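# Sort top-heavy tins into crate, keep others upright

## Task

Four identical-looking tins sit on the tip-test stand, and some of them are top-heavy. Move every top-heavy tin into the grey crate and leave each remaining tin upright on the stand, in front of the low stop bar. Everything must stay that way with the robot not holding it, and at the end the grippers must have released and pulled away.

## Robot and tools

Robot: two Doosan M1013 arms, left_arm and right_arm, each with a Robotiq 140 two-finger gripper and a wrist camera. Base roots in the scene frame: left_arm at (-0.095, +0.465, 0) m, right_arm at (+0.077, -0.668, 0) m, both turned slightly about z. The scene frame has its origin on the table top midway between the arms, +z up, +x outward across the table, and left_arm on the +y side. The arm names do not refer to sides of any image.

execute_actions(actions, pictures). actions holds zero or one item. An empty list commands nothing and just reports the state. An item with rows is a motion: rows is a list of 1 to 15 rows, steps is 1 to 15 (default 15), each step lasting 1/30 s; row k is used on step k and the final row repeats if steps exceed rows. An item with only steps (up to 300) is a wait: it returns once that many steps have elapsed since the previous result, with your reply time included. pictures (true/false) chooses whether camera images come back; by default they do. A refused call moves nothing.

Row layout: one flat list of 18 numbers, each in [-1, 1], always covering both arms. Numbers 1-9 are left_arm, 10-18 right_arm. Within an arm: six joint numbers in the order waist, shoulder, elbow, forearm roll, wrist pitch, wrist roll, then gripper position, force_limit, speed.

Joint numbers are offsets, not poses. They are measured from the joint angles in the most recent result that printed them; before any such result in the scene, and for a second or later call inside the same reply, they are measured from where the arm stands when the action begins. Each row is relative to that same reference, not to the previous row. Scale: 1.0 equals 1.398 rad for waist and shoulder, 2.097 rad for elbow, 2.622 rad for the three wrist joints. Sending all zeros is not a pause: it pulls the arm back to the reference angles. Joint ranges (rad): waist, shoulder, forearm roll, wrist pitch, wrist roll -6.283 to 6.283; elbow -2.792 to 2.792. A request more than 0.010 rad outward beyond a range is refused; the true stop may sit up to 0.010 rad either way, and a joint pushed past it is clipped there, sometimes reported as "joint sent to its limit" (possibly about an earlier action). Lack of that line does not prove room remains.

Gripper numbers are absolute settings. position: +1 fully open (140 mm gap), about -0.8 pads touching, -1 keeps closing until blocked. force_limit: -1 about 14 N, 0 about 60 N, +1 about 107 N (parts up to 40 mm wide). speed: -1 about 30 mm/s, 0 about 140, +1 about 250. To leave a gripper alone, repeat its previous three numbers; a 0 is a real command. To grasp, send position -1 and confirm object_status = 2. Codes: 0 moving, 1 blocked while opening, 2 blocked while closing, 3 reached target or pads met (a thin part may still be in hand). A stopped gripper changes only when position changes by 0.01 or more, or the object yields or slips. To squeeze harder, raise force_limit and switch position between -1 and -0.98. position_measured is in counts, nonlinear: 3 open, 230 closed.

Gripper geometry: fingers point along the gripper's +z and close along its y. end_effector_position is the point between the closed pads; tips extend about 33 mm past it closed, 9 mm open, and closing pushes the tips about 24 mm farther out, so keep that clearance above surfaces.

Motion: joint target speed is capped at 2.09 rad/s (waist, shoulder), 3.14 (elbow), 3.93 (wrist joints), with 0.3 s to ramp up, and all joints of an arm are scaled to finish together. Targets are held within 0.456 rad (waist, shoulder), 0.683 (elbow), 0.854 (wrist joints) of measured angles, and are pulled back if they would shift the gripper over 70 mm from its current spot. Between calls the arms keep heading for the last row sent until motion settles or a step is HELD.

Results: per-arm state with end_effector_position (m), end_effector_quat_wxyz and linear/angular velocities, in the scene frame; printed positions drift from truth at long reach. Joint positions (rad), Joint velocities (rad/s) and joint torques (offset, scaled, noisy) per arm in column order. "joint command not followed" means a clearance check altered joint targets; HELD marks steps where a row was not fully sent. MOTOR HOT warns of heating from holding loads; an OVER-TEMPERATURE FAULT brakes that arm until cool.

zoom_image(camera, region): camera is cam_high (672x504), cam_left_wrist or cam_right_wrist (504x504, fisheye); region is [x0, y0, x1, y1] pixels from the top-left, at most 504 by 504. read_manual(section) only returns licence text. finished_scene(scene) ends the given scene irreversibly and grades it; answering without any tool call ends all remaining scenes.

Avoid: knocking or placing anything off the table; letting the arms collide or press on each other; dropping, slamming or shoving items. A contact torque at a joint load limit (waist and shoulder 309, elbow 145, wrist joints 40.9 N m, including held weight) or any external force of 144 N stops that arm for 10 s. Expect occasional brief tugs on held parts or pushes on loose ones.

Each tool is called by a JSON object that holds its "method" and its "body", one argument or row to a line.

## Session

{"method": "execute_actions", "body": {
  "actions": []
}}

Scene clock: 0.00 s of 6600.00 s.
left_arm: end_effector_position=(-0.1823, +0.8578, +0.2612) position_measured=3 object_status=3 end_effector_quat_wxyz=(-0.080, +0.697, -0.647, -0.298) end_effector_velocity=(+0.000, +0.000, -0.000) end_effector_angular_velocity=(-0.000, -0.001, +0.000) | right_arm: end_effector_position=(+0.3735, -0.3569, +0.3484) position_measured=3 object_status=3 end_effector_quat_wxyz=(-0.063, -0.463, +0.884, +0.012) end_effector_velocity=(+0.000, -0.000, -0.000) end_effector_angular_velocity=(-0.000, -0.001, -0.000)
Joint positions: left_arm=[ 1.209 -0.525  2.384  0.563  0.892  4.139] | right_arm=[ 0.564 -0.14   1.869  0.05   1.53   4.431]
Joint velocities: left_arm=[-0.     0.    -0.    -0.001 -0.     0.   ] | right_arm=[-0.     0.    -0.    -0.001 -0.001  0.   ]
Joint torques (N m, as the joint torque sensors report them, + toward a larger angle): no reading

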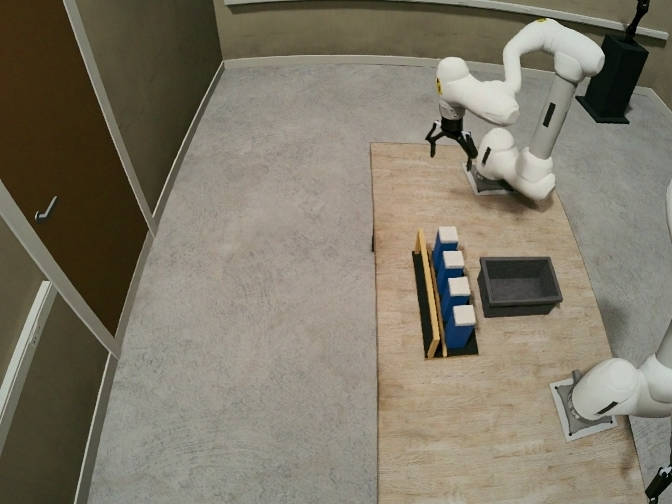

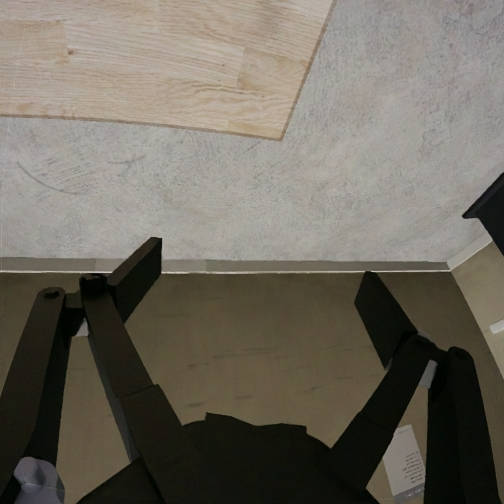

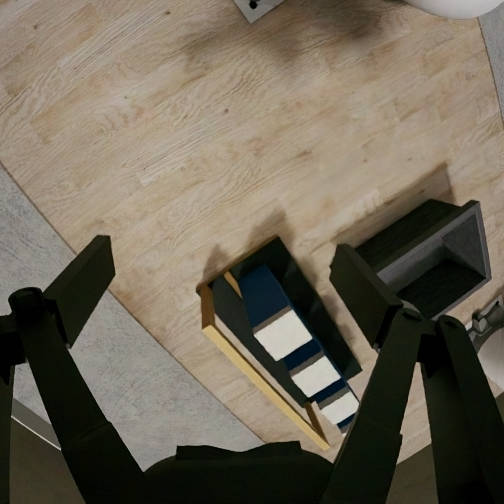

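{"method": "zoom_image", "body": {
  "camera": "cam_high",
  "region": [380, 200, 600, 380]
}}

{"method": "zoom_image", "body": {
  "camera": "cam_right_wrist",
  "region": [150, 180, 504, 480]
}}

Region (380, 200, 600, 380) of cam_high's 672x504 image, scaled by 2.291, with more detail than that image has; it fills the top 412 rows of this view, and the rest is white.

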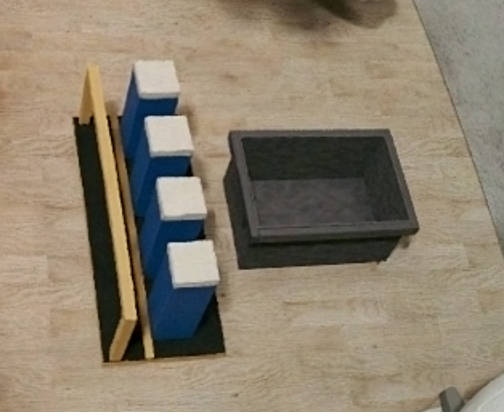

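Region (150, 180, 504, 480) of cam_right_wrist's 504x504 image, scaled by 1.424, with more detail than that image has; it fills the top 427 rows of this view, and the rest is white.

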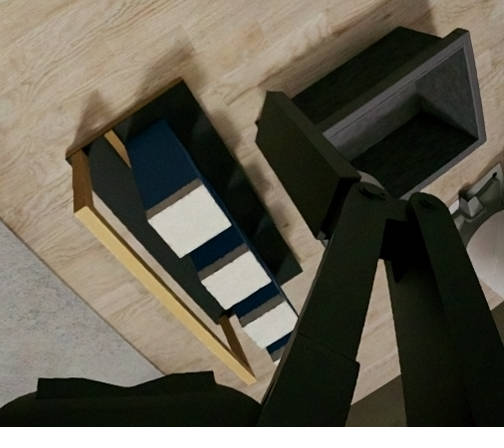

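{"method": "execute_actions", "body": {
  "actions": [
    {"rows":[[0,0,0,0,0,0,1,0,0,0.113,0.0694,-0.0539,-0.019,-0.0385,-0.168,1,0,0]]}
  ],
  "pictures": false
}}

{"method": "execute_actions", "body": {
  "actions": [
    {"steps":10}
  ]
}}

Scene clock: 4.07 s of 6600.00 s.
left_arm: end_effector_position=(-0.1823, +0.8578, +0.2612) position_measured=3 object_status=3 end_effector_quat_wxyz=(-0.080, +0.697, -0.647, -0.298) end_effector_velocity=(+0.000, +0.000, +0.000) end_effector_angular_velocity=(-0.000, -0.002, +0.000) | right_arm: end_effector_position=(+0.3995, -0.2503, +0.3600) position_measured=3 object_status=3 end_effector_quat_wxyz=(-0.001, -0.706, +0.708, +0.000) end_effector_velocity=(+0.001, +0.001, +0.001) end_effector_angular_velocity=(+0.003, -0.003, +0.003)
Joint positions: left_arm=[ 1.209 -0.525  2.384  0.563  0.892  4.139] | right_arm=[ 0.722 -0.043  1.756  0.     1.43   3.991]
Joint velocities: left_arm=[ 0.     0.001 -0.001 -0.002  0.     0.   ] | right_arm=[-0.    -0.    -0.002  0.    -0.002 -0.003]
Joint torques (N m, as the joint torque sensors report them, + toward a larger angle): left_arm=[  1.94   6.54 -43.43   4.54  -0.42   0.12] | right_arm=[ -1.94 -36.82 -41.24   4.05   0.51   0.29]
Steps of this call (steps 1 to 90: nothing new was sent; then 0.57 s passed at rest; steps 91 to 105: all 15 steps of this action). Readings (joint positions | what the end effector reports):
91: left_arm=[1.209 -0.525 2.384 0.563 0.892 4.139] | right_arm=[0.564 -0.140 1.869 0.050 1.530 4.431] | left_arm position_measured=3 object_status=3 | right_arm position_measured=3 object_status=3
92: left_arm=[1.209 -0.525 2.384 0.563 0.892 4.139] | right_arm=[0.567 -0.138 1.867 0.049 1.529 4.422] | left_arm position_measured=3 object_status=3 | right_arm position_measured=3 object_status=3
94: left_arm=[1.209 -0.525 2.384 0.563 0.892 4.139] | right_arm=[0.588 -0.125 1.852 0.043 1.515 4.363] | left_arm position_measured=3 object_status=3 | right_arm position_measured=3 object_status=3
98: left_arm=[1.209 -0.525 2.384 0.563 0.892 4.139] | right_arm=[0.673 -0.073 1.791 0.016 1.461 4.128] | left_arm position_measured=3 object_status=3 | right_arm position_measured=3 object_status=3
105: the state above

Scene clock: 4.40 s of 6600.00 s.
left_arm: end_effector_position=(-0.1823, +0.8578, +0.2612) position_measured=3 object_status=3 end_effector_quat_wxyz=(-0.080, +0.697, -0.647, -0.298) end_effector_velocity=(+0.000, +0.000, -0.000) end_effector_angular_velocity=(+0.000, -0.001, -0.001) | right_arm: end_effector_position=(+0.3995, -0.2502, +0.3600) position_measured=3 object_status=3 end_effector_quat_wxyz=(-0.001, -0.706, +0.708, +0.000) end_effector_velocity=(-0.000, +0.000, -0.000) end_effector_angular_velocity=(+0.001, +0.001, -0.000)
Joint positions: left_arm=[ 1.209 -0.525  2.384  0.563  0.892  4.139] | right_arm=[ 0.722 -0.043  1.756  0.     1.429  3.991]
Joint velocities: left_arm=[-0.     0.     0.001 -0.    -0.001  0.   ] | right_arm=[-0.     0.     0.     0.001 -0.001  0.   ]
Joint torques (N m, as the joint torque sensors report them, + toward a larger angle): left_arm=[  2.12   6.19 -43.14   4.61  -0.35   0.11] | right_arm=[ -1.61 -36.58 -40.33   4.71   0.57   0.34]
Steps of this call (steps 1 to 10: the robot went on to your last target). Readings (joint positions | what the end effector reports):
1: left_arm=[1.209 -0.525 2.384 0.563 0.892 4.139] | right_arm=[0.722 -0.043 1.756 0.000 1.430 3.991] | left_arm position_measured=3 object_status=3 | right_arm position_measured=3 object_status=3
2: left_arm=[1.209 -0.525 2.384 0.563 0.892 4.139] | right_arm=[0.722 -0.043 1.756 0.000 1.430 3.991] | left_arm position_measured=3 object_status=3 | right_arm position_measured=3 object_status=3
4: left_arm=[1.209 -0.525 2.384 0.563 0.892 4.139] | right_arm=[0.722 -0.043 1.756 0.000 1.430 3.991] | left_arm position_measured=3 object_status=3 | right_arm position_measured=3 object_status=3
8: left_arm=[1.209 -0.525 2.384 0.563 0.892 4.139] | right_arm=[0.722 -0.043 1.756 0.000 1.429 3.991] | left_arm position_measured=3 object_status=3 | right_arm position_measured=3 object_status=3
10: the state above

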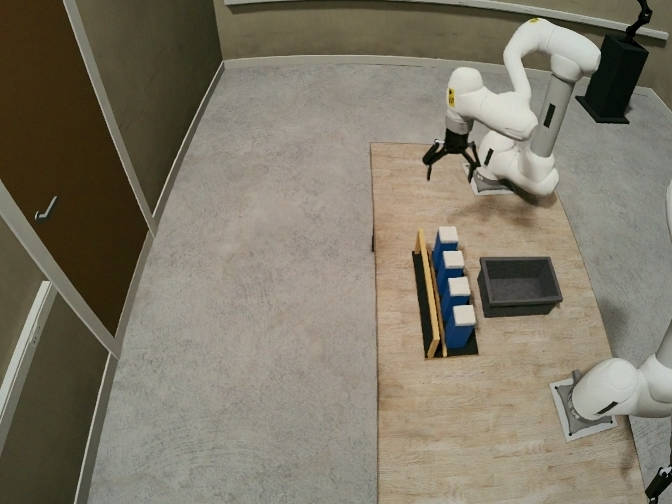

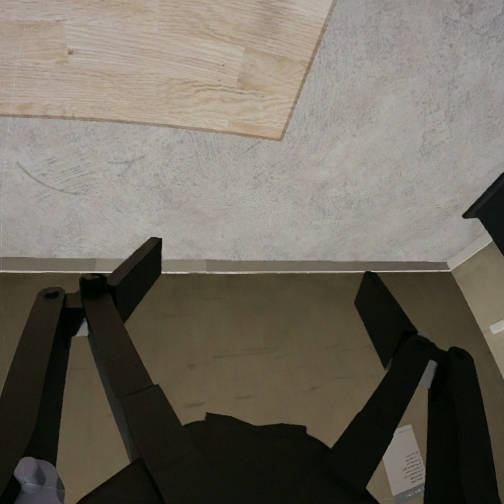

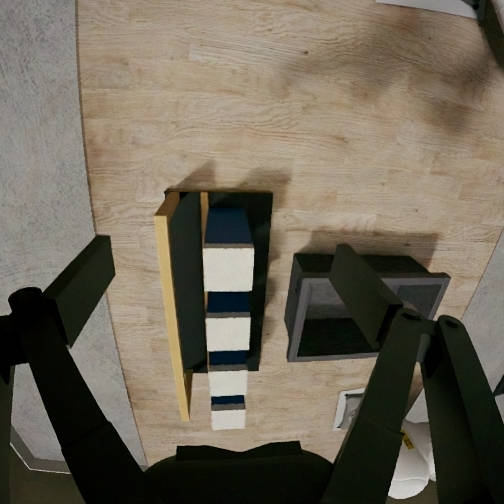

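{"method": "execute_actions", "body": {
  "actions": [
    {"rows":[[0,0,0,0,0,0,1,0,0,0.0959,0.138,-0.0095,0,-0.066,0.0503,1,0,0]]}
  ]
}}

Scene clock: 5.97 s of 6600.00 s.
left_arm: end_effector_position=(-0.1823, +0.8578, +0.2612) position_measured=3 object_status=3 end_effector_quat_wxyz=(-0.080, +0.697, -0.647, -0.298) end_effector_velocity=(+0.001, +0.000, +0.000) end_effector_angular_velocity=(+0.000, -0.002, +0.001) | right_arm: end_effector_position=(+0.3950, -0.1299, +0.2596) position_measured=3 object_status=3 end_effector_quat_wxyz=(-0.001, -0.707, +0.707, +0.000) end_effector_velocity=(+0.001, -0.000, -0.000) end_effector_angular_velocity=(-0.001, -0.002, -0.001)
Joint positions: left_arm=[ 1.209 -0.525  2.384  0.563  0.892  4.139] | right_arm=[0.856 0.15  1.736 0.    1.257 4.123]
Joint velocities: left_arm=[-0.    -0.    -0.001 -0.002  0.     0.   ] | right_arm=[ 0.     0.     0.    -0.002 -0.001  0.002]
Joint torques (N m, as the joint torque sensors report them, + toward a larger angle): left_arm=[  0.59   6.44 -43.09   4.62  -0.29   0.12] | right_arm=[ -3.4  -51.62 -37.4    4.53   0.42   0.49]
Steps of this call (steps 1 to 15: the robot went on to your last target; steps 16 to 32: nothing new was sent; steps 33 to 47: all 15 steps of this action). Readings (joint positions | what the end effector reports):
33: left_arm=[1.209 -0.525 2.384 0.563 0.892 4.139] | right_arm=[0.722 -0.043 1.756 0.000 1.429 3.991] | left_arm position_measured=3 object_status=3 | right_arm position_measured=3 object_status=3
34: left_arm=[1.209 -0.525 2.384 0.563 0.892 4.139] | right_arm=[0.725 -0.039 1.755 0.000 1.425 3.994] | left_arm position_measured=3 object_status=3 | right_arm position_measured=3 object_status=3
36: left_arm=[1.209 -0.525 2.384 0.563 0.892 4.139] | right_arm=[0.747 -0.007 1.752 0.000 1.397 4.016] | left_arm position_measured=3 object_status=3 | right_arm position_measured=3 object_status=3
40: left_arm=[1.209 -0.525 2.384 0.563 0.892 4.139] | right_arm=[0.809 0.082 1.743 0.000 1.317 4.076] | left_arm position_measured=3 object_status=3 | right_arm position_measured=3 object_status=3
47: the state above

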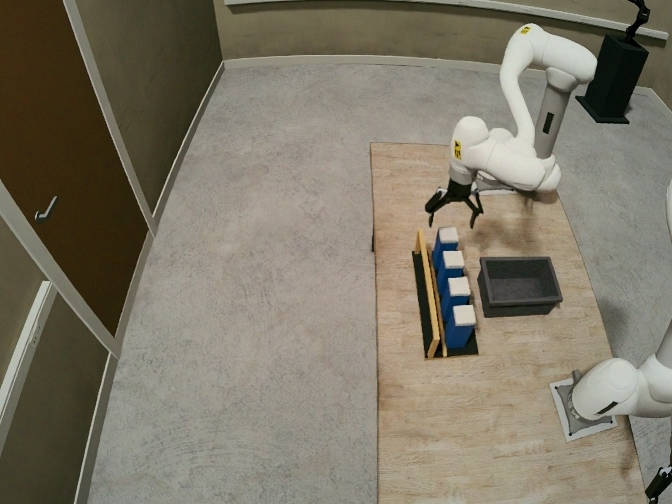

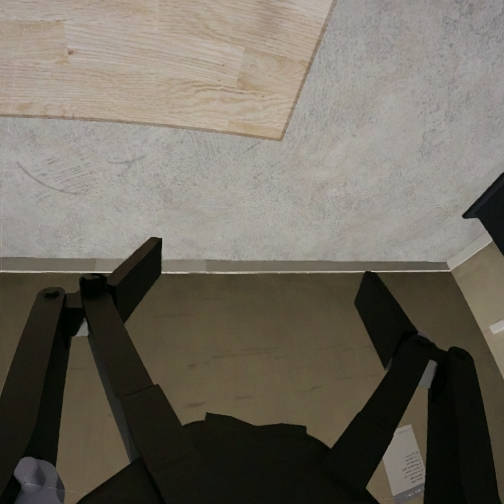

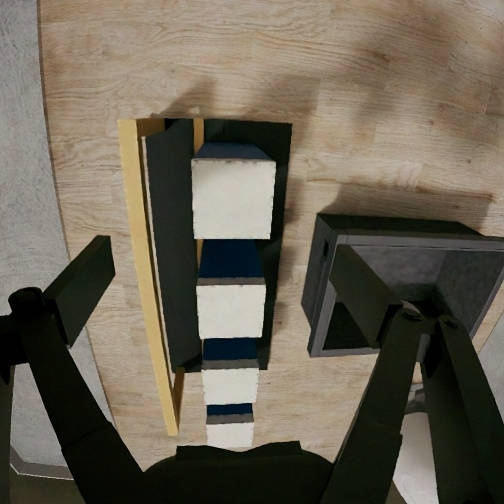

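{"method": "execute_actions", "body": {
  "actions": [
    {"rows":[[0,0,0,0,0,0,1,0,0,0.0959,0,0,0,0,0.6506,0.55,0,0]]}
  ],
  "pictures": false
}}

{"method": "execute_actions", "body": {
  "actions": [
    {"steps":15}
  ],
  "pictures": false
}}

{"method": "execute_actions", "body": {
  "actions": [
    {"rows":[[0,0,0,0,0,0,1,0,0,0,0.0465,0.0548,0,-0.0687,0,0.55,0,0]]}
  ]
}}

Scene clock: 8.33 s of 6600.00 s.
left_arm: end_effector_position=(-0.1823, +0.8578, +0.2612) position_measured=3 object_status=3 end_effector_quat_wxyz=(-0.080, +0.697, -0.647, -0.298) end_effector_velocity=(+0.000, +0.001, +0.001) end_effector_angular_velocity=(+0.001, +0.000, -0.000) | right_arm: end_effector_position=(+0.3288, -0.0959, +0.2596) position_measured=59 object_status=3 end_effector_quat_wxyz=(-0.001, -0.237, +0.971, -0.000) end_effector_velocity=(-0.070, +0.031, +0.000) end_effector_angular_velocity=(-0.002, -0.004, -3.282)
Joint positions: left_arm=[ 1.209 -0.525  2.384  0.563  0.892  4.139] | right_arm=[0.975 0.15  1.736 0.    1.256 5.334]
Joint velocities: left_arm=[-0.     0.001 -0.001  0.     0.     0.   ] | right_arm=[ 0.122 -0.    -0.    -0.    -0.     3.405]
Joint torques (N m, as the joint torque sensors report them, + toward a larger angle): left_arm=[  2.53   6.29 -43.19   4.47  -0.32   0.04] | right_arm=[ -7.15 -53.55 -38.43   4.34   0.5   -0.2 ]
Steps of this call (steps 1 to 15: the robot went on to your last target; steps 16 to 56: nothing new was sent; steps 57 to 71: all 15 steps of this action). Readings (joint positions | what the end effector reports):
57: left_arm=[1.209 -0.525 2.384 0.563 0.892 4.139] | right_arm=[0.856 0.150 1.736 0.000 1.256 4.123] | left_arm position_measured=3 object_status=3 | right_arm position_measured=3 object_status=0
58: left_arm=[1.209 -0.525 2.384 0.563 0.892 4.139] | right_arm=[0.857 0.150 1.736 0.000 1.256 4.132] | left_arm position_measured=3 object_status=3 | right_arm position_measured=7 object_status=0
60: left_arm=[1.209 -0.525 2.384 0.563 0.892 4.139] | right_arm=[0.867 0.150 1.736 0.000 1.256 4.191] | left_arm position_measured=3 object_status=3 | right_arm position_measured=22 object_status=0
64: left_arm=[1.209 -0.525 2.384 0.563 0.892 4.139] | right_arm=[0.911 0.150 1.736 0.000 1.256 4.484] | left_arm position_measured=3 object_status=3 | right_arm position_measured=52 object_status=0
71: the state above

Scene clock: 8.83 s of 6600.00 s.
left_arm: end_effector_position=(-0.1823, +0.8578, +0.2612) position_measured=3 object_status=3 end_effector_quat_wxyz=(-0.080, +0.697, -0.647, -0.298) end_effector_velocity=(+0.000, -0.000, +0.000) end_effector_angular_velocity=(+0.001, -0.001, +0.000) | right_arm: end_effector_position=(+0.3203, -0.0922, +0.2597) position_measured=59 object_status=3 end_effector_quat_wxyz=(-0.000, +0.000, +1.000, -0.000) end_effector_velocity=(+0.000, +0.001, -0.000) end_effector_angular_velocity=(+0.000, -0.001, +0.000)
Joint positions: left_arm=[ 1.209 -0.525  2.384  0.563  0.892  4.139] | right_arm=[0.99  0.15  1.736 0.    1.256 5.828]
Joint velocities: left_arm=[ 0.    -0.001 -0.    -0.001  0.    -0.   ] | right_arm=[ 0.     0.001 -0.    -0.001 -0.001  0.   ]
Joint torques (N m, as the joint torque sensors report them, + toward a larger angle): left_arm=[  0.56   7.35 -43.1    4.5   -0.35   0.03] | right_arm=[ -3.22 -51.55 -40.12   4.33   0.24   0.35]
Steps of this call (steps 1 to 15: the robot went on to your last target). Readings (joint positions | what the end effector reports):
1: left_arm=[1.209 -0.525 2.384 0.563 0.892 4.139] | right_arm=[0.979 0.150 1.736 0.000 1.256 5.444] | left_arm position_measured=3 object_status=3 | right_arm position_measured=59 object_status=3
2: left_arm=[1.209 -0.525 2.384 0.563 0.892 4.139] | right_arm=[0.982 0.150 1.736 0.000 1.256 5.541] | left_arm position_measured=3 object_status=3 | right_arm position_measured=59 object_status=3
4: left_arm=[1.209 -0.525 2.384 0.563 0.892 4.139] | right_arm=[0.987 0.150 1.736 0.000 1.256 5.693] | left_arm position_measured=3 object_status=3 | right_arm position_measured=59 object_status=3
8: left_arm=[1.209 -0.525 2.384 0.563 0.892 4.139] | right_arm=[0.990 0.150 1.736 0.000 1.256 5.826] | left_arm position_measured=3 object_status=3 | right_arm position_measured=59 object_status=3
15: the state above

Scene clock: 9.33 s of 6600.00 s.
left_arm: end_effector_position=(-0.1823, +0.8578, +0.2612) position_measured=3 object_status=3 end_effector_quat_wxyz=(-0.080, +0.697, -0.647, -0.298) end_effector_velocity=(-0.000, -0.000, -0.001) end_effector_angular_velocity=(-0.001, +0.002, -0.001) | right_arm: end_effector_position=(+0.3203, -0.0921, +0.1601) position_measured=59 object_status=3 end_effector_quat_wxyz=(-0.000, +0.000, +1.000, -0.000) end_effector_velocity=(-0.000, -0.000, -0.000) end_effector_angular_velocity=(-0.001, +0.001, -0.000)
Joint positions: left_arm=[ 1.209 -0.525  2.384  0.563  0.892  4.139] | right_arm=[0.99  0.215 1.851 0.    1.076 5.828]
Joint velocities: left_arm=[-0.     0.     0.001  0.001  0.    -0.   ] | right_arm=[-0.     0.     0.     0.     0.001 -0.   ]
Joint torques (N m, as the joint torque sensors report them, + toward a larger angle): left_arm=[  1.72   6.52 -43.28   4.61  -0.32   0.06] | right_arm=[ -6.63 -56.09 -34.55   4.14   0.25   0.51]
Steps of this call (steps 1 to 15: all 15 steps of this action). Readings (joint positions | what the end effector reports):
1: left_arm=[1.209 -0.525 2.384 0.563 0.892 4.139] | right_arm=[0.990 0.150 1.736 0.000 1.256 5.828] | left_arm position_measured=3 object_status=3 | right_arm position_measured=59 object_status=3
2: left_arm=[1.209 -0.525 2.384 0.563 0.892 4.139] | right_arm=[0.990 0.152 1.741 0.000 1.248 5.828] | left_arm position_measured=3 object_status=3 | right_arm position_measured=59 object_status=3
4: left_arm=[1.209 -0.525 2.384 0.563 0.892 4.139] | right_arm=[0.990 0.173 1.778 0.000 1.190 5.828] | left_arm position_measured=3 object_status=3 | right_arm position_measured=59 object_status=3
8: left_arm=[1.209 -0.525 2.384 0.563 0.892 4.139] | right_arm=[0.990 0.213 1.848 0.000 1.082 5.828] | left_arm position_measured=3 object_status=3 | right_arm position_measured=59 object_status=3
15: the state above

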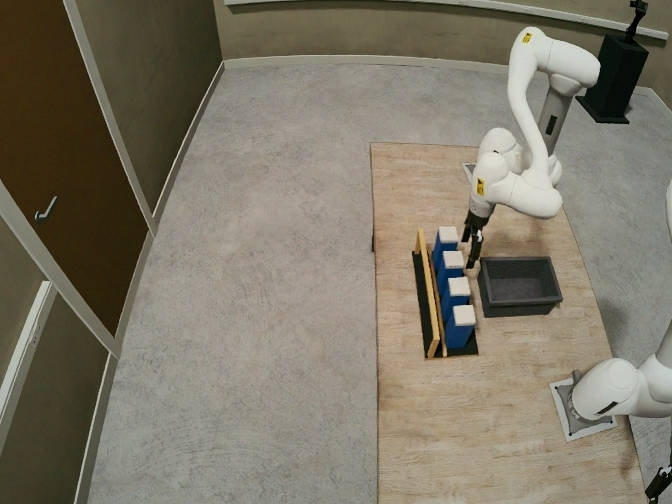

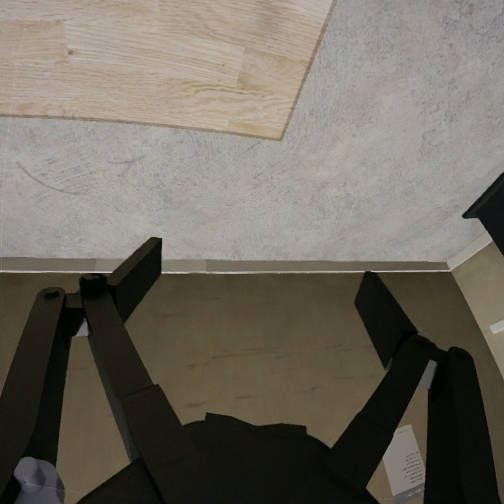

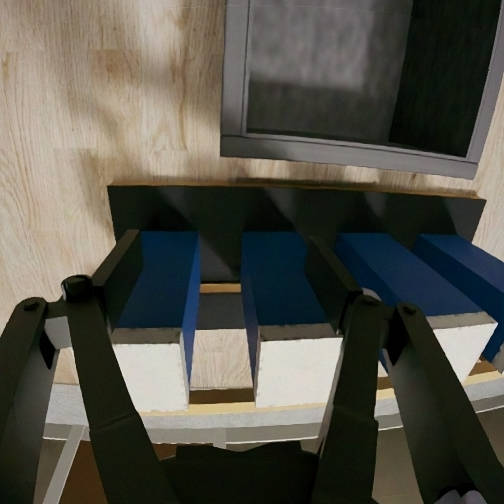

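{"method": "execute_actions", "body": {
  "actions": [
    {"rows":[[0,0,0,0,0,0,1,0,0,-0.027,0.012,-0.0105,0,0.002,-0.0146,0.55,0,0]],"steps":10}
  ],
  "pictures": false
}}

{"method": "execute_actions", "body": {
  "actions": [
    {"rows":[[0,0,0,0,0,0,1,0,0,-0.021,0.01,-0.0086,0,0.0015,-0.011,0.55,0,0]],"steps":10}
  ],
  "pictures": false
}}

{"method": "execute_actions", "body": {
  "actions": [
    {"rows":[[0,0,0,0,0,0,1,0,0,-0.021,0.01,-0.0086,0,0.0015,-0.011,0.55,0,0]]}
  ]
}}

Scene clock: 10.57 s of 6600.00 s.
left_arm: end_effector_position=(-0.1823, +0.8578, +0.2612) position_measured=3 object_status=3 end_effector_quat_wxyz=(-0.080, +0.697, -0.647, -0.298) end_effector_velocity=(+0.000, -0.001, -0.001) end_effector_angular_velocity=(-0.001, -0.002, +0.000) | right_arm: end_effector_position=(+0.3473, -0.0915, +0.1604) position_measured=59 object_status=3 end_effector_quat_wxyz=(-0.000, +0.000, +1.000, -0.000) end_effector_velocity=(+0.001, +0.000, +0.001) end_effector_angular_velocity=(+0.001, -0.001, +0.000)
Joint positions: left_arm=[ 1.209 -0.525  2.384  0.563  0.892  4.139] | right_arm=[0.952 0.232 1.829 0.    1.082 5.79 ]
Joint velocities: left_arm=[-0.    -0.001  0.001 -0.002 -0.     0.   ] | right_arm=[-0.001 -0.    -0.001 -0.    -0.    -0.001]
Joint torques (N m, as the joint torque sensors report them, + toward a larger angle): left_arm=[  1.84   5.83 -43.27   4.53  -0.29  -0.05] | right_arm=[ -1.65 -61.15 -35.36   3.83   0.21   0.23]
Steps of this call (steps 1 to 15: the robot went on to your last target; steps 16 to 27: nothing new was sent; steps 28 to 37: all 10 steps of this action). Readings (joint positions | what the end effector reports):
28: left_arm=[1.209 -0.525 2.384 0.563 0.892 4.139] | right_arm=[0.990 0.215 1.851 0.000 1.076 5.828] | left_arm position_measured=3 object_status=3 | right_arm position_measured=59 object_status=3
29: left_arm=[1.209 -0.525 2.384 0.563 0.892 4.139] | right_arm=[0.985 0.217 1.849 0.000 1.076 5.823] | left_arm position_measured=3 object_status=3 | right_arm position_measured=59 object_status=3
31: left_arm=[1.209 -0.525 2.384 0.563 0.892 4.139] | right_arm=[0.962 0.227 1.834 0.000 1.079 5.799] | left_arm position_measured=3 object_status=3 | right_arm position_measured=59 object_status=3
35: left_arm=[1.209 -0.525 2.384 0.563 0.892 4.139] | right_arm=[0.952 0.232 1.829 0.000 1.081 5.790] | left_arm position_measured=3 object_status=3 | right_arm position_measured=59 object_status=3
37: the state above

Scene clock: 10.90 s of 6600.00 s.
left_arm: end_effector_position=(-0.1823, +0.8578, +0.2612) position_measured=3 object_status=3 end_effector_quat_wxyz=(-0.080, +0.697, -0.647, -0.298) end_effector_velocity=(+0.000, +0.000, +0.000) end_effector_angular_velocity=(+0.001, -0.001, +0.000) | right_arm: end_effector_position=(+0.3689, -0.0914, +0.1603) position_measured=59 object_status=3 end_effector_quat_wxyz=(-0.000, +0.000, +1.000, -0.000) end_effector_velocity=(+0.001, +0.000, +0.000) end_effector_angular_velocity=(+0.001, -0.002, +0.000)
Joint positions: left_arm=[ 1.209 -0.525  2.384  0.563  0.892  4.139] | right_arm=[0.923 0.246 1.811 0.    1.085 5.761]
Joint velocities: left_arm=[ 0.     0.    -0.001 -0.001 -0.    -0.   ] | right_arm=[-0.     0.    -0.    -0.001 -0.001 -0.   ]
Joint torques (N m, as the joint torque sensors report them, + toward a larger angle): left_arm=[  2.33   6.97 -42.86   4.47  -0.44   0.02] | right_arm=[ -3.71 -62.66 -34.95   4.02   0.3    0.11]
Steps of this call (steps 1 to 10: all 10 steps of this action). Readings (joint positions | what the end effector reports):
1: left_arm=[1.209 -0.525 2.384 0.563 0.892 4.139] | right_arm=[0.952 0.232 1.829 0.000 1.082 5.790] | left_arm position_measured=3 object_status=3 | right_arm position_measured=59 object_status=3
2: left_arm=[1.209 -0.525 2.384 0.563 0.892 4.139] | right_arm=[0.948 0.234 1.826 0.000 1.082 5.785] | left_arm position_measured=3 object_status=3 | right_arm position_measured=59 object_status=3
4: left_arm=[1.209 -0.525 2.384 0.563 0.892 4.139] | right_arm=[0.928 0.243 1.814 0.000 1.085 5.766] | left_arm position_measured=3 object_status=3 | right_arm position_measured=59 object_status=3
8: left_arm=[1.209 -0.525 2.384 0.563 0.892 4.139] | right_arm=[0.923 0.246 1.811 0.000 1.085 5.761] | left_arm position_measured=3 object_status=3 | right_arm position_measured=59 object_status=3
10: the state above

Scene clock: 11.40 s of 6600.00 s.
left_arm: end_effector_position=(-0.1823, +0.8578, +0.2612) position_measured=3 object_status=3 end_effector_quat_wxyz=(-0.080, +0.697, -0.647, -0.298) end_effector_velocity=(-0.001, -0.000, -0.000) end_effector_angular_velocity=(-0.000, +0.002, -0.000) | right_arm: end_effector_position=(+0.3906, -0.0922, +0.1601) position_measured=59 object_status=3 end_effector_quat_wxyz=(-0.000, +0.001, +1.000, -0.000) end_effector_velocity=(-0.000, -0.000, -0.002) end_effector_angular_velocity=(-0.002, +0.002, -0.000)
Joint positions: left_arm=[ 1.209 -0.525  2.384  0.563  0.892  4.139] | right_arm=[0.894 0.26  1.793 0.    1.09  5.732]
Joint velocities: left_arm=[ 0.    -0.     0.001  0.002  0.    -0.   ] | right_arm=[-0.     0.003  0.001  0.001 -0.     0.   ]
Joint torques (N m, as the joint torque sensors report them, + toward a larger angle): left_arm=[  1.46   6.32 -42.93   4.42  -0.34   0.15] | right_arm=[ -6.07 -62.58 -35.87   3.84   0.5    0.1 ]
Steps of this call (steps 1 to 15: all 15 steps of this action). Readings (joint positions | what the end effector reports):
1: left_arm=[1.209 -0.525 2.384 0.563 0.892 4.139] | right_arm=[0.923 0.246 1.811 0.000 1.085 5.761] | left_arm position_measured=3 object_status=3 | right_arm position_measured=59 object_status=3
2: left_arm=[1.209 -0.525 2.384 0.563 0.892 4.139] | right_arm=[0.918 0.248 1.808 0.000 1.086 5.756] | left_arm position_measured=3 object_status=3 | right_arm position_measured=59 object_status=3
4: left_arm=[1.209 -0.525 2.384 0.563 0.892 4.139] | right_arm=[0.899 0.257 1.796 0.001 1.089 5.737] | left_arm position_measured=3 object_status=3 | right_arm position_measured=59 object_status=3
8: left_arm=[1.209 -0.525 2.384 0.563 0.892 4.139] | right_arm=[0.894 0.260 1.793 0.000 1.090 5.732] | left_arm position_measured=3 object_status=3 | right_arm position_measured=59 object_status=3
15: the state above

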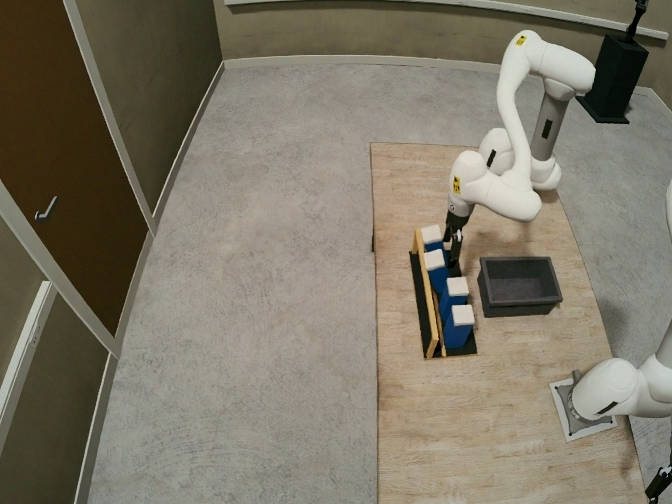

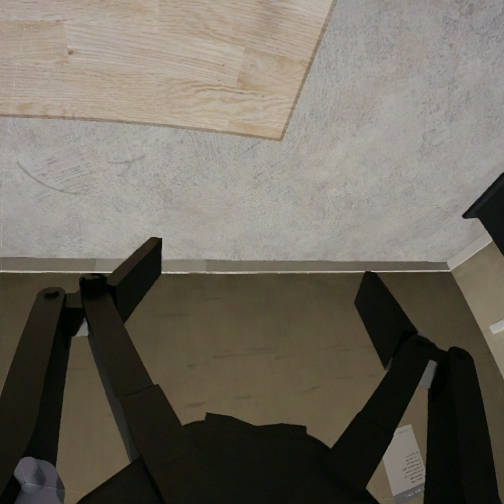

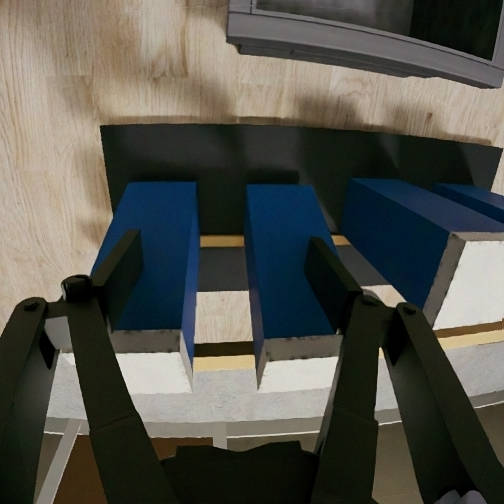

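{"method": "execute_actions", "body": {
  "actions": [
    {"rows":[[0,0,0,0,0,0,1,0,0,-0.002,0.001,-0.0009,0,0,-0.001,0.55,0,0],[0,0,0,0,0,0,1,0,0,-0.004,0.002,-0.0018,0,0,-0.002,0.55,0,0],[0,0,0,0,0,0,1,0,0,-0.006,0.003,-0.0027,0,0,-0.003,0.55,0,0],[0,0,0,0,0,0,1,0,0,-0.008,0.004,-0.0036,0,0.0005,-0.004,0.55,0,0]]}
  ]
}}

{"method": "zoom_image", "body": {
  "camera": "cam_high",
  "region": [390, 200, 520, 370]
}}

Scene clock: 12.73 s of 6600.00 s.
left_arm: end_effector_position=(-0.1823, +0.8578, +0.2612) position_measured=3 object_status=3 end_effector_quat_wxyz=(-0.080, +0.697, -0.647, -0.298) end_effector_velocity=(-0.000, -0.000, -0.000) end_effector_angular_velocity=(-0.001, +0.001, -0.000) | right_arm: end_effector_position=(+0.3992, -0.0923, +0.1602) position_measured=59 object_status=3 end_effector_quat_wxyz=(-0.000, +0.001, +1.000, +0.000) end_effector_velocity=(+0.000, -0.000, +0.001) end_effector_angular_velocity=(+0.000, +0.000, -0.000)
Joint positions: left_arm=[ 1.209 -0.525  2.384  0.563  0.892  4.139] | right_arm=[0.882 0.265 1.785 0.    1.091 5.722]
Joint velocities: left_arm=[-0.     0.     0.001  0.     0.     0.   ] | right_arm=[-0.    -0.001 -0.     0.     0.001 -0.   ]
Joint torques (N m, as the joint torque sensors report them, + toward a larger angle): left_arm=[  1.4    7.11 -43.47   4.52  -0.38   0.18] | right_arm=[-10.3  -63.65 -37.48   1.44  -1.61   0.99]
Steps of this call (steps 1 to 15: the robot went on to your last target; steps 16 to 25: nothing new was sent; steps 26 to 40: all 15 steps of this action). Readings (joint positions | what the end effector reports):
26: left_arm=[1.209 -0.525 2.384 0.563 0.892 4.139] | right_arm=[0.894 0.260 1.793 0.000 1.089 5.732] | left_arm position_measured=3 object_status=3 | right_arm position_measured=59 object_status=3
27: left_arm=[1.209 -0.525 2.384 0.563 0.892 4.139] | right_arm=[0.892 0.260 1.792 0.000 1.089 5.731] | left_arm position_measured=3 object_status=3 | right_arm position_measured=59 object_status=3
29: left_arm=[1.209 -0.525 2.384 0.563 0.892 4.139] | right_arm=[0.888 0.263 1.789 0.001 1.089 5.726] | left_arm position_measured=3 object_status=3 | right_arm position_measured=59 object_status=3
33: left_arm=[1.209 -0.525 2.384 0.563 0.892 4.139] | right_arm=[0.883 0.265 1.785 0.001 1.090 5.722] | left_arm position_measured=3 object_status=3 | right_arm position_measured=59 object_status=3
40: the state above

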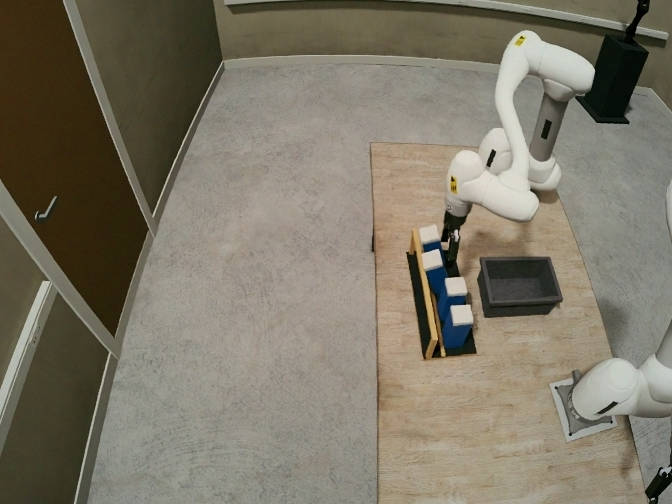

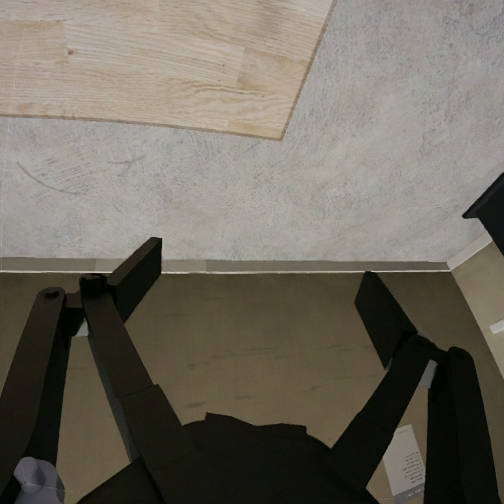

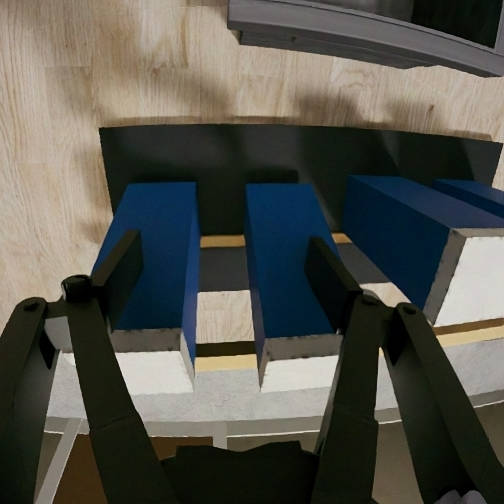

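Region (390, 200, 520, 370) of cam_high's 672x504 image, scaled by 2.965, with more detail than that image has; it fills the left 385 columns of this view, and the rest is white.

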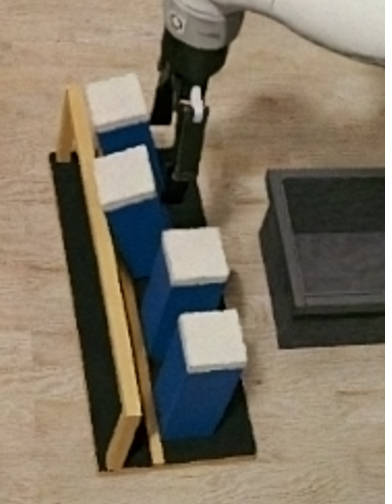

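{"method": "execute_actions", "body": {
  "actions": [
    {"rows":[[0,0,0,0,0,0,1,0,0,0,0,0,0,0,-0.045,0.55,0,0]]}
  ]
}}

{"method": "zoom_image", "body": {
  "camera": "cam_high",
  "region": [390, 200, 520, 370]
}}

{"method": "execute_actions", "body": {
  "actions": [
    {"rows":[[0,0,0,0,0,0,1,0,0,0.018,-0.009,0.0077,0,-0.0014,0.015,0.55,0,0]]}
  ]
}}

Scene clock: 15.77 s of 6600.00 s.
left_arm: end_effector_position=(-0.1823, +0.8578, +0.2612) position_measured=3 object_status=3 end_effector_quat_wxyz=(-0.080, +0.697, -0.647, -0.298) end_effector_velocity=(-0.000, +0.000, +0.000) end_effector_angular_velocity=(-0.000, -0.000, +0.001) | right_arm: end_effector_position=(+0.3993, -0.0924, +0.1602) position_measured=59 object_status=3 end_effector_quat_wxyz=(-0.000, -0.058, +0.998, +0.000) end_effector_velocity=(-0.000, +0.000, +0.001) end_effector_angular_velocity=(+0.001, +0.000, -0.000)
Joint positions: left_arm=[ 1.209 -0.525  2.384  0.563  0.892  4.139] | right_arm=[0.882 0.265 1.785 0.    1.091 5.604]
Joint velocities: left_arm=[ 0.001  0.    -0.    -0.     0.    -0.   ] | right_arm=[-0.    -0.001 -0.     0.001 -0.    -0.   ]
Joint torques (N m, as the joint torque sensors report them, + toward a larger angle): left_arm=[  2.48   6.48 -43.1    4.45  -0.46   0.03] | right_arm=[ -4.07 -63.46 -36.37   4.1    0.44   0.41]
Steps of this call (steps 1 to 15: the robot went on to your last target; steps 16 to 76: nothing new was sent; steps 77 to 91: all 15 steps of this action). Readings (joint positions | what the end effector reports):
77: left_arm=[1.209 -0.525 2.384 0.563 0.892 4.139] | right_arm=[0.882 0.265 1.785 0.000 1.091 5.721] | left_arm position_measured=3 object_status=3 | right_arm position_measured=59 object_status=3
78: left_arm=[1.209 -0.525 2.384 0.563 0.892 4.139] | right_arm=[0.882 0.265 1.785 0.000 1.091 5.713] | left_arm position_measured=3 object_status=3 | right_arm position_measured=59 object_status=3
80: left_arm=[1.209 -0.525 2.384 0.563 0.892 4.139] | right_arm=[0.882 0.265 1.785 0.000 1.091 5.656] | left_arm position_measured=3 object_status=3 | right_arm position_measured=59 object_status=3
84: left_arm=[1.209 -0.525 2.384 0.563 0.892 4.139] | right_arm=[0.882 0.265 1.785 0.000 1.091 5.604] | left_arm position_measured=3 object_status=3 | right_arm position_measured=59 object_status=3
91: the state above

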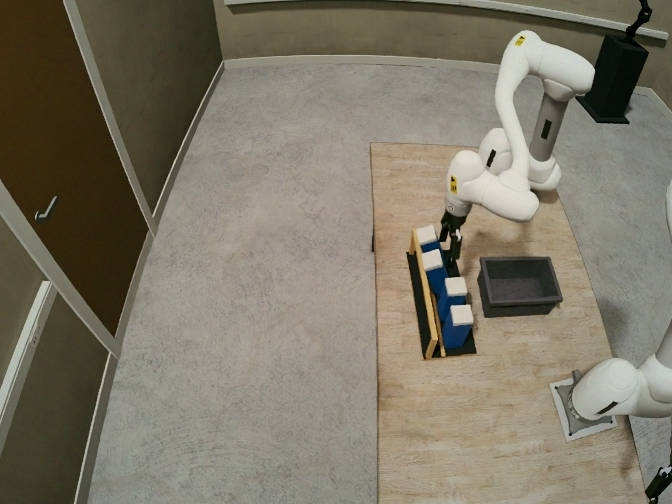

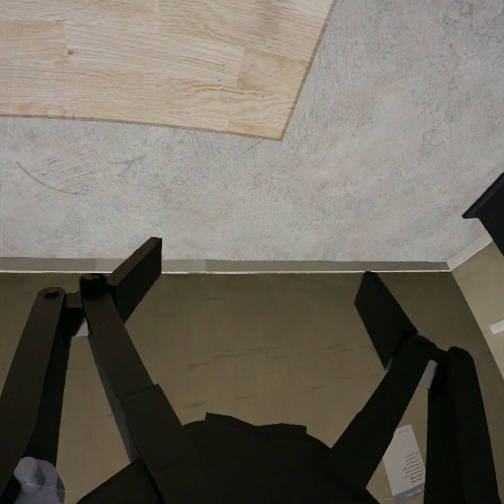

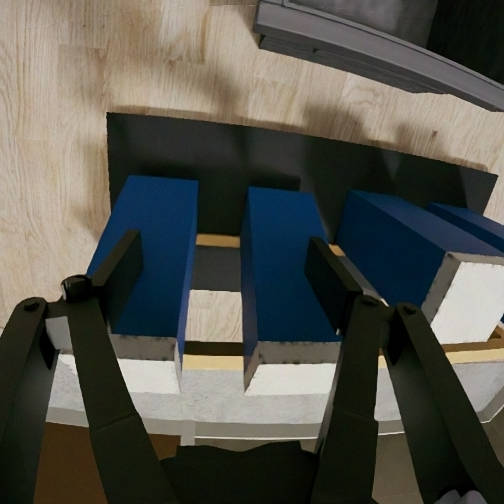

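Region (390, 200, 520, 370) of cam_high's 672x504 image, scaled by 2.965, with more detail than that image has; it fills the left 385 columns of this view, and the rest is white.

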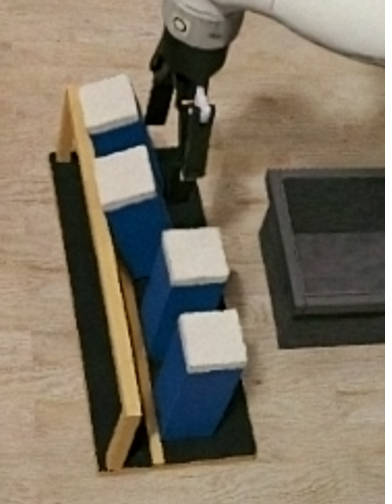

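Scene clock: 16.27 s of 6600.00 s.
left_arm: end_effector_position=(-0.1823, +0.8578, +0.2612) position_measured=3 object_status=3 end_effector_quat_wxyz=(-0.080, +0.697, -0.647, -0.298) end_effector_velocity=(+0.000, +0.000, -0.000) end_effector_angular_velocity=(-0.001, -0.001, +0.001) | right_arm: end_effector_position=(+0.3804, -0.0917, +0.1604) position_measured=59 object_status=3 end_effector_quat_wxyz=(-0.000, -0.051, +0.999, +0.000) end_effector_velocity=(+0.001, -0.000, -0.000) end_effector_angular_velocity=(-0.002, -0.002, +0.002)
Joint positions: left_arm=[ 1.209 -0.525  2.384  0.563  0.892  4.139] | right_arm=[0.907 0.253 1.802 0.    1.087 5.643]
Joint velocities: left_arm=[ 0.     0.001 -0.    -0.001  0.     0.   ] | right_arm=[ 0.     0.001 -0.001 -0.003  0.001 -0.   ]
Joint torques (N m, as the joint torque sensors report them, + toward a larger angle): left_arm=[  3.17   6.49 -43.24   4.51  -0.34   0.21] | right_arm=[ -2.43 -60.92 -36.78   4.5   -0.04   0.3 ]
Steps of this call (steps 1 to 15: all 15 steps of this action). Readings (joint positions | what the end effector reports):
1: left_arm=[1.209 -0.525 2.384 0.563 0.892 4.139] | right_arm=[0.883 0.265 1.785 0.000 1.091 5.604] | left_arm position_measured=3 object_status=3 | right_arm position_measured=59 object_status=3
2: left_arm=[1.209 -0.525 2.384 0.563 0.892 4.139] | right_arm=[0.887 0.264 1.788 0.000 1.091 5.610] | left_arm position_measured=3 object_status=3 | right_arm position_measured=59 object_status=3
4: left_arm=[1.209 -0.525 2.384 0.563 0.892 4.139] | right_arm=[0.904 0.255 1.799 0.000 1.088 5.638] | left_arm position_measured=3 object_status=3 | right_arm position_measured=59 object_status=3
8: left_arm=[1.209 -0.525 2.384 0.563 0.892 4.139] | right_arm=[0.907 0.253 1.801 0.000 1.087 5.643] | left_arm position_measured=3 object_status=3 | right_arm position_measured=59 object_status=3
15: the state above

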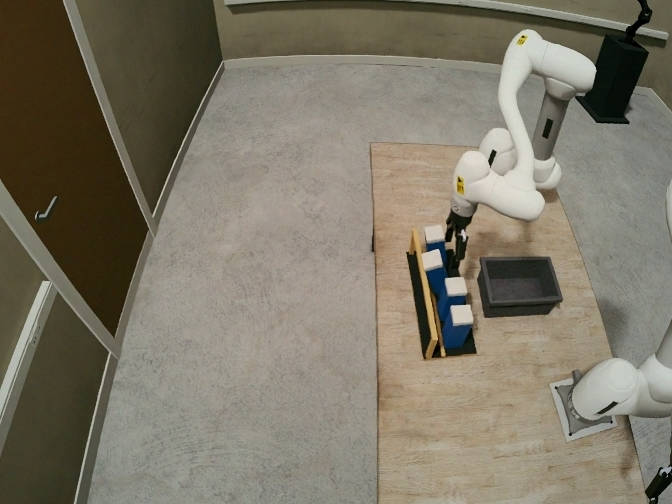

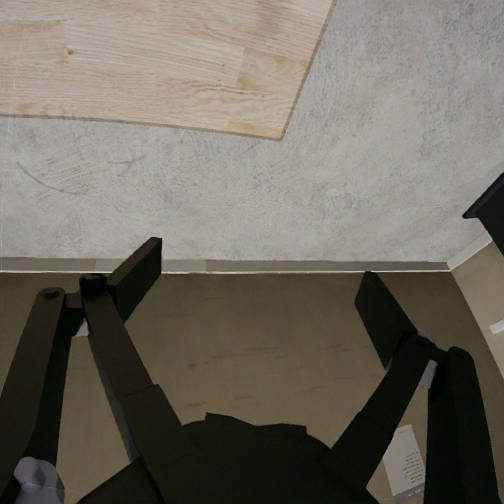

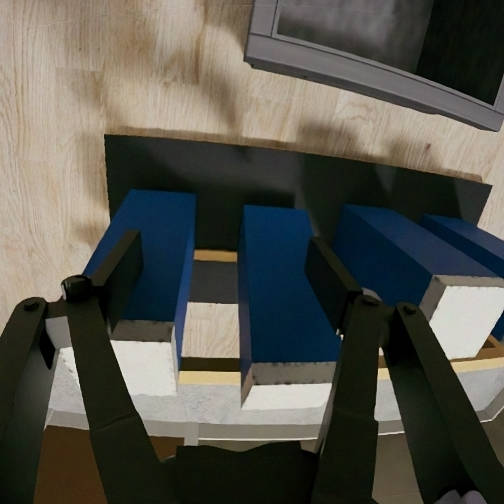

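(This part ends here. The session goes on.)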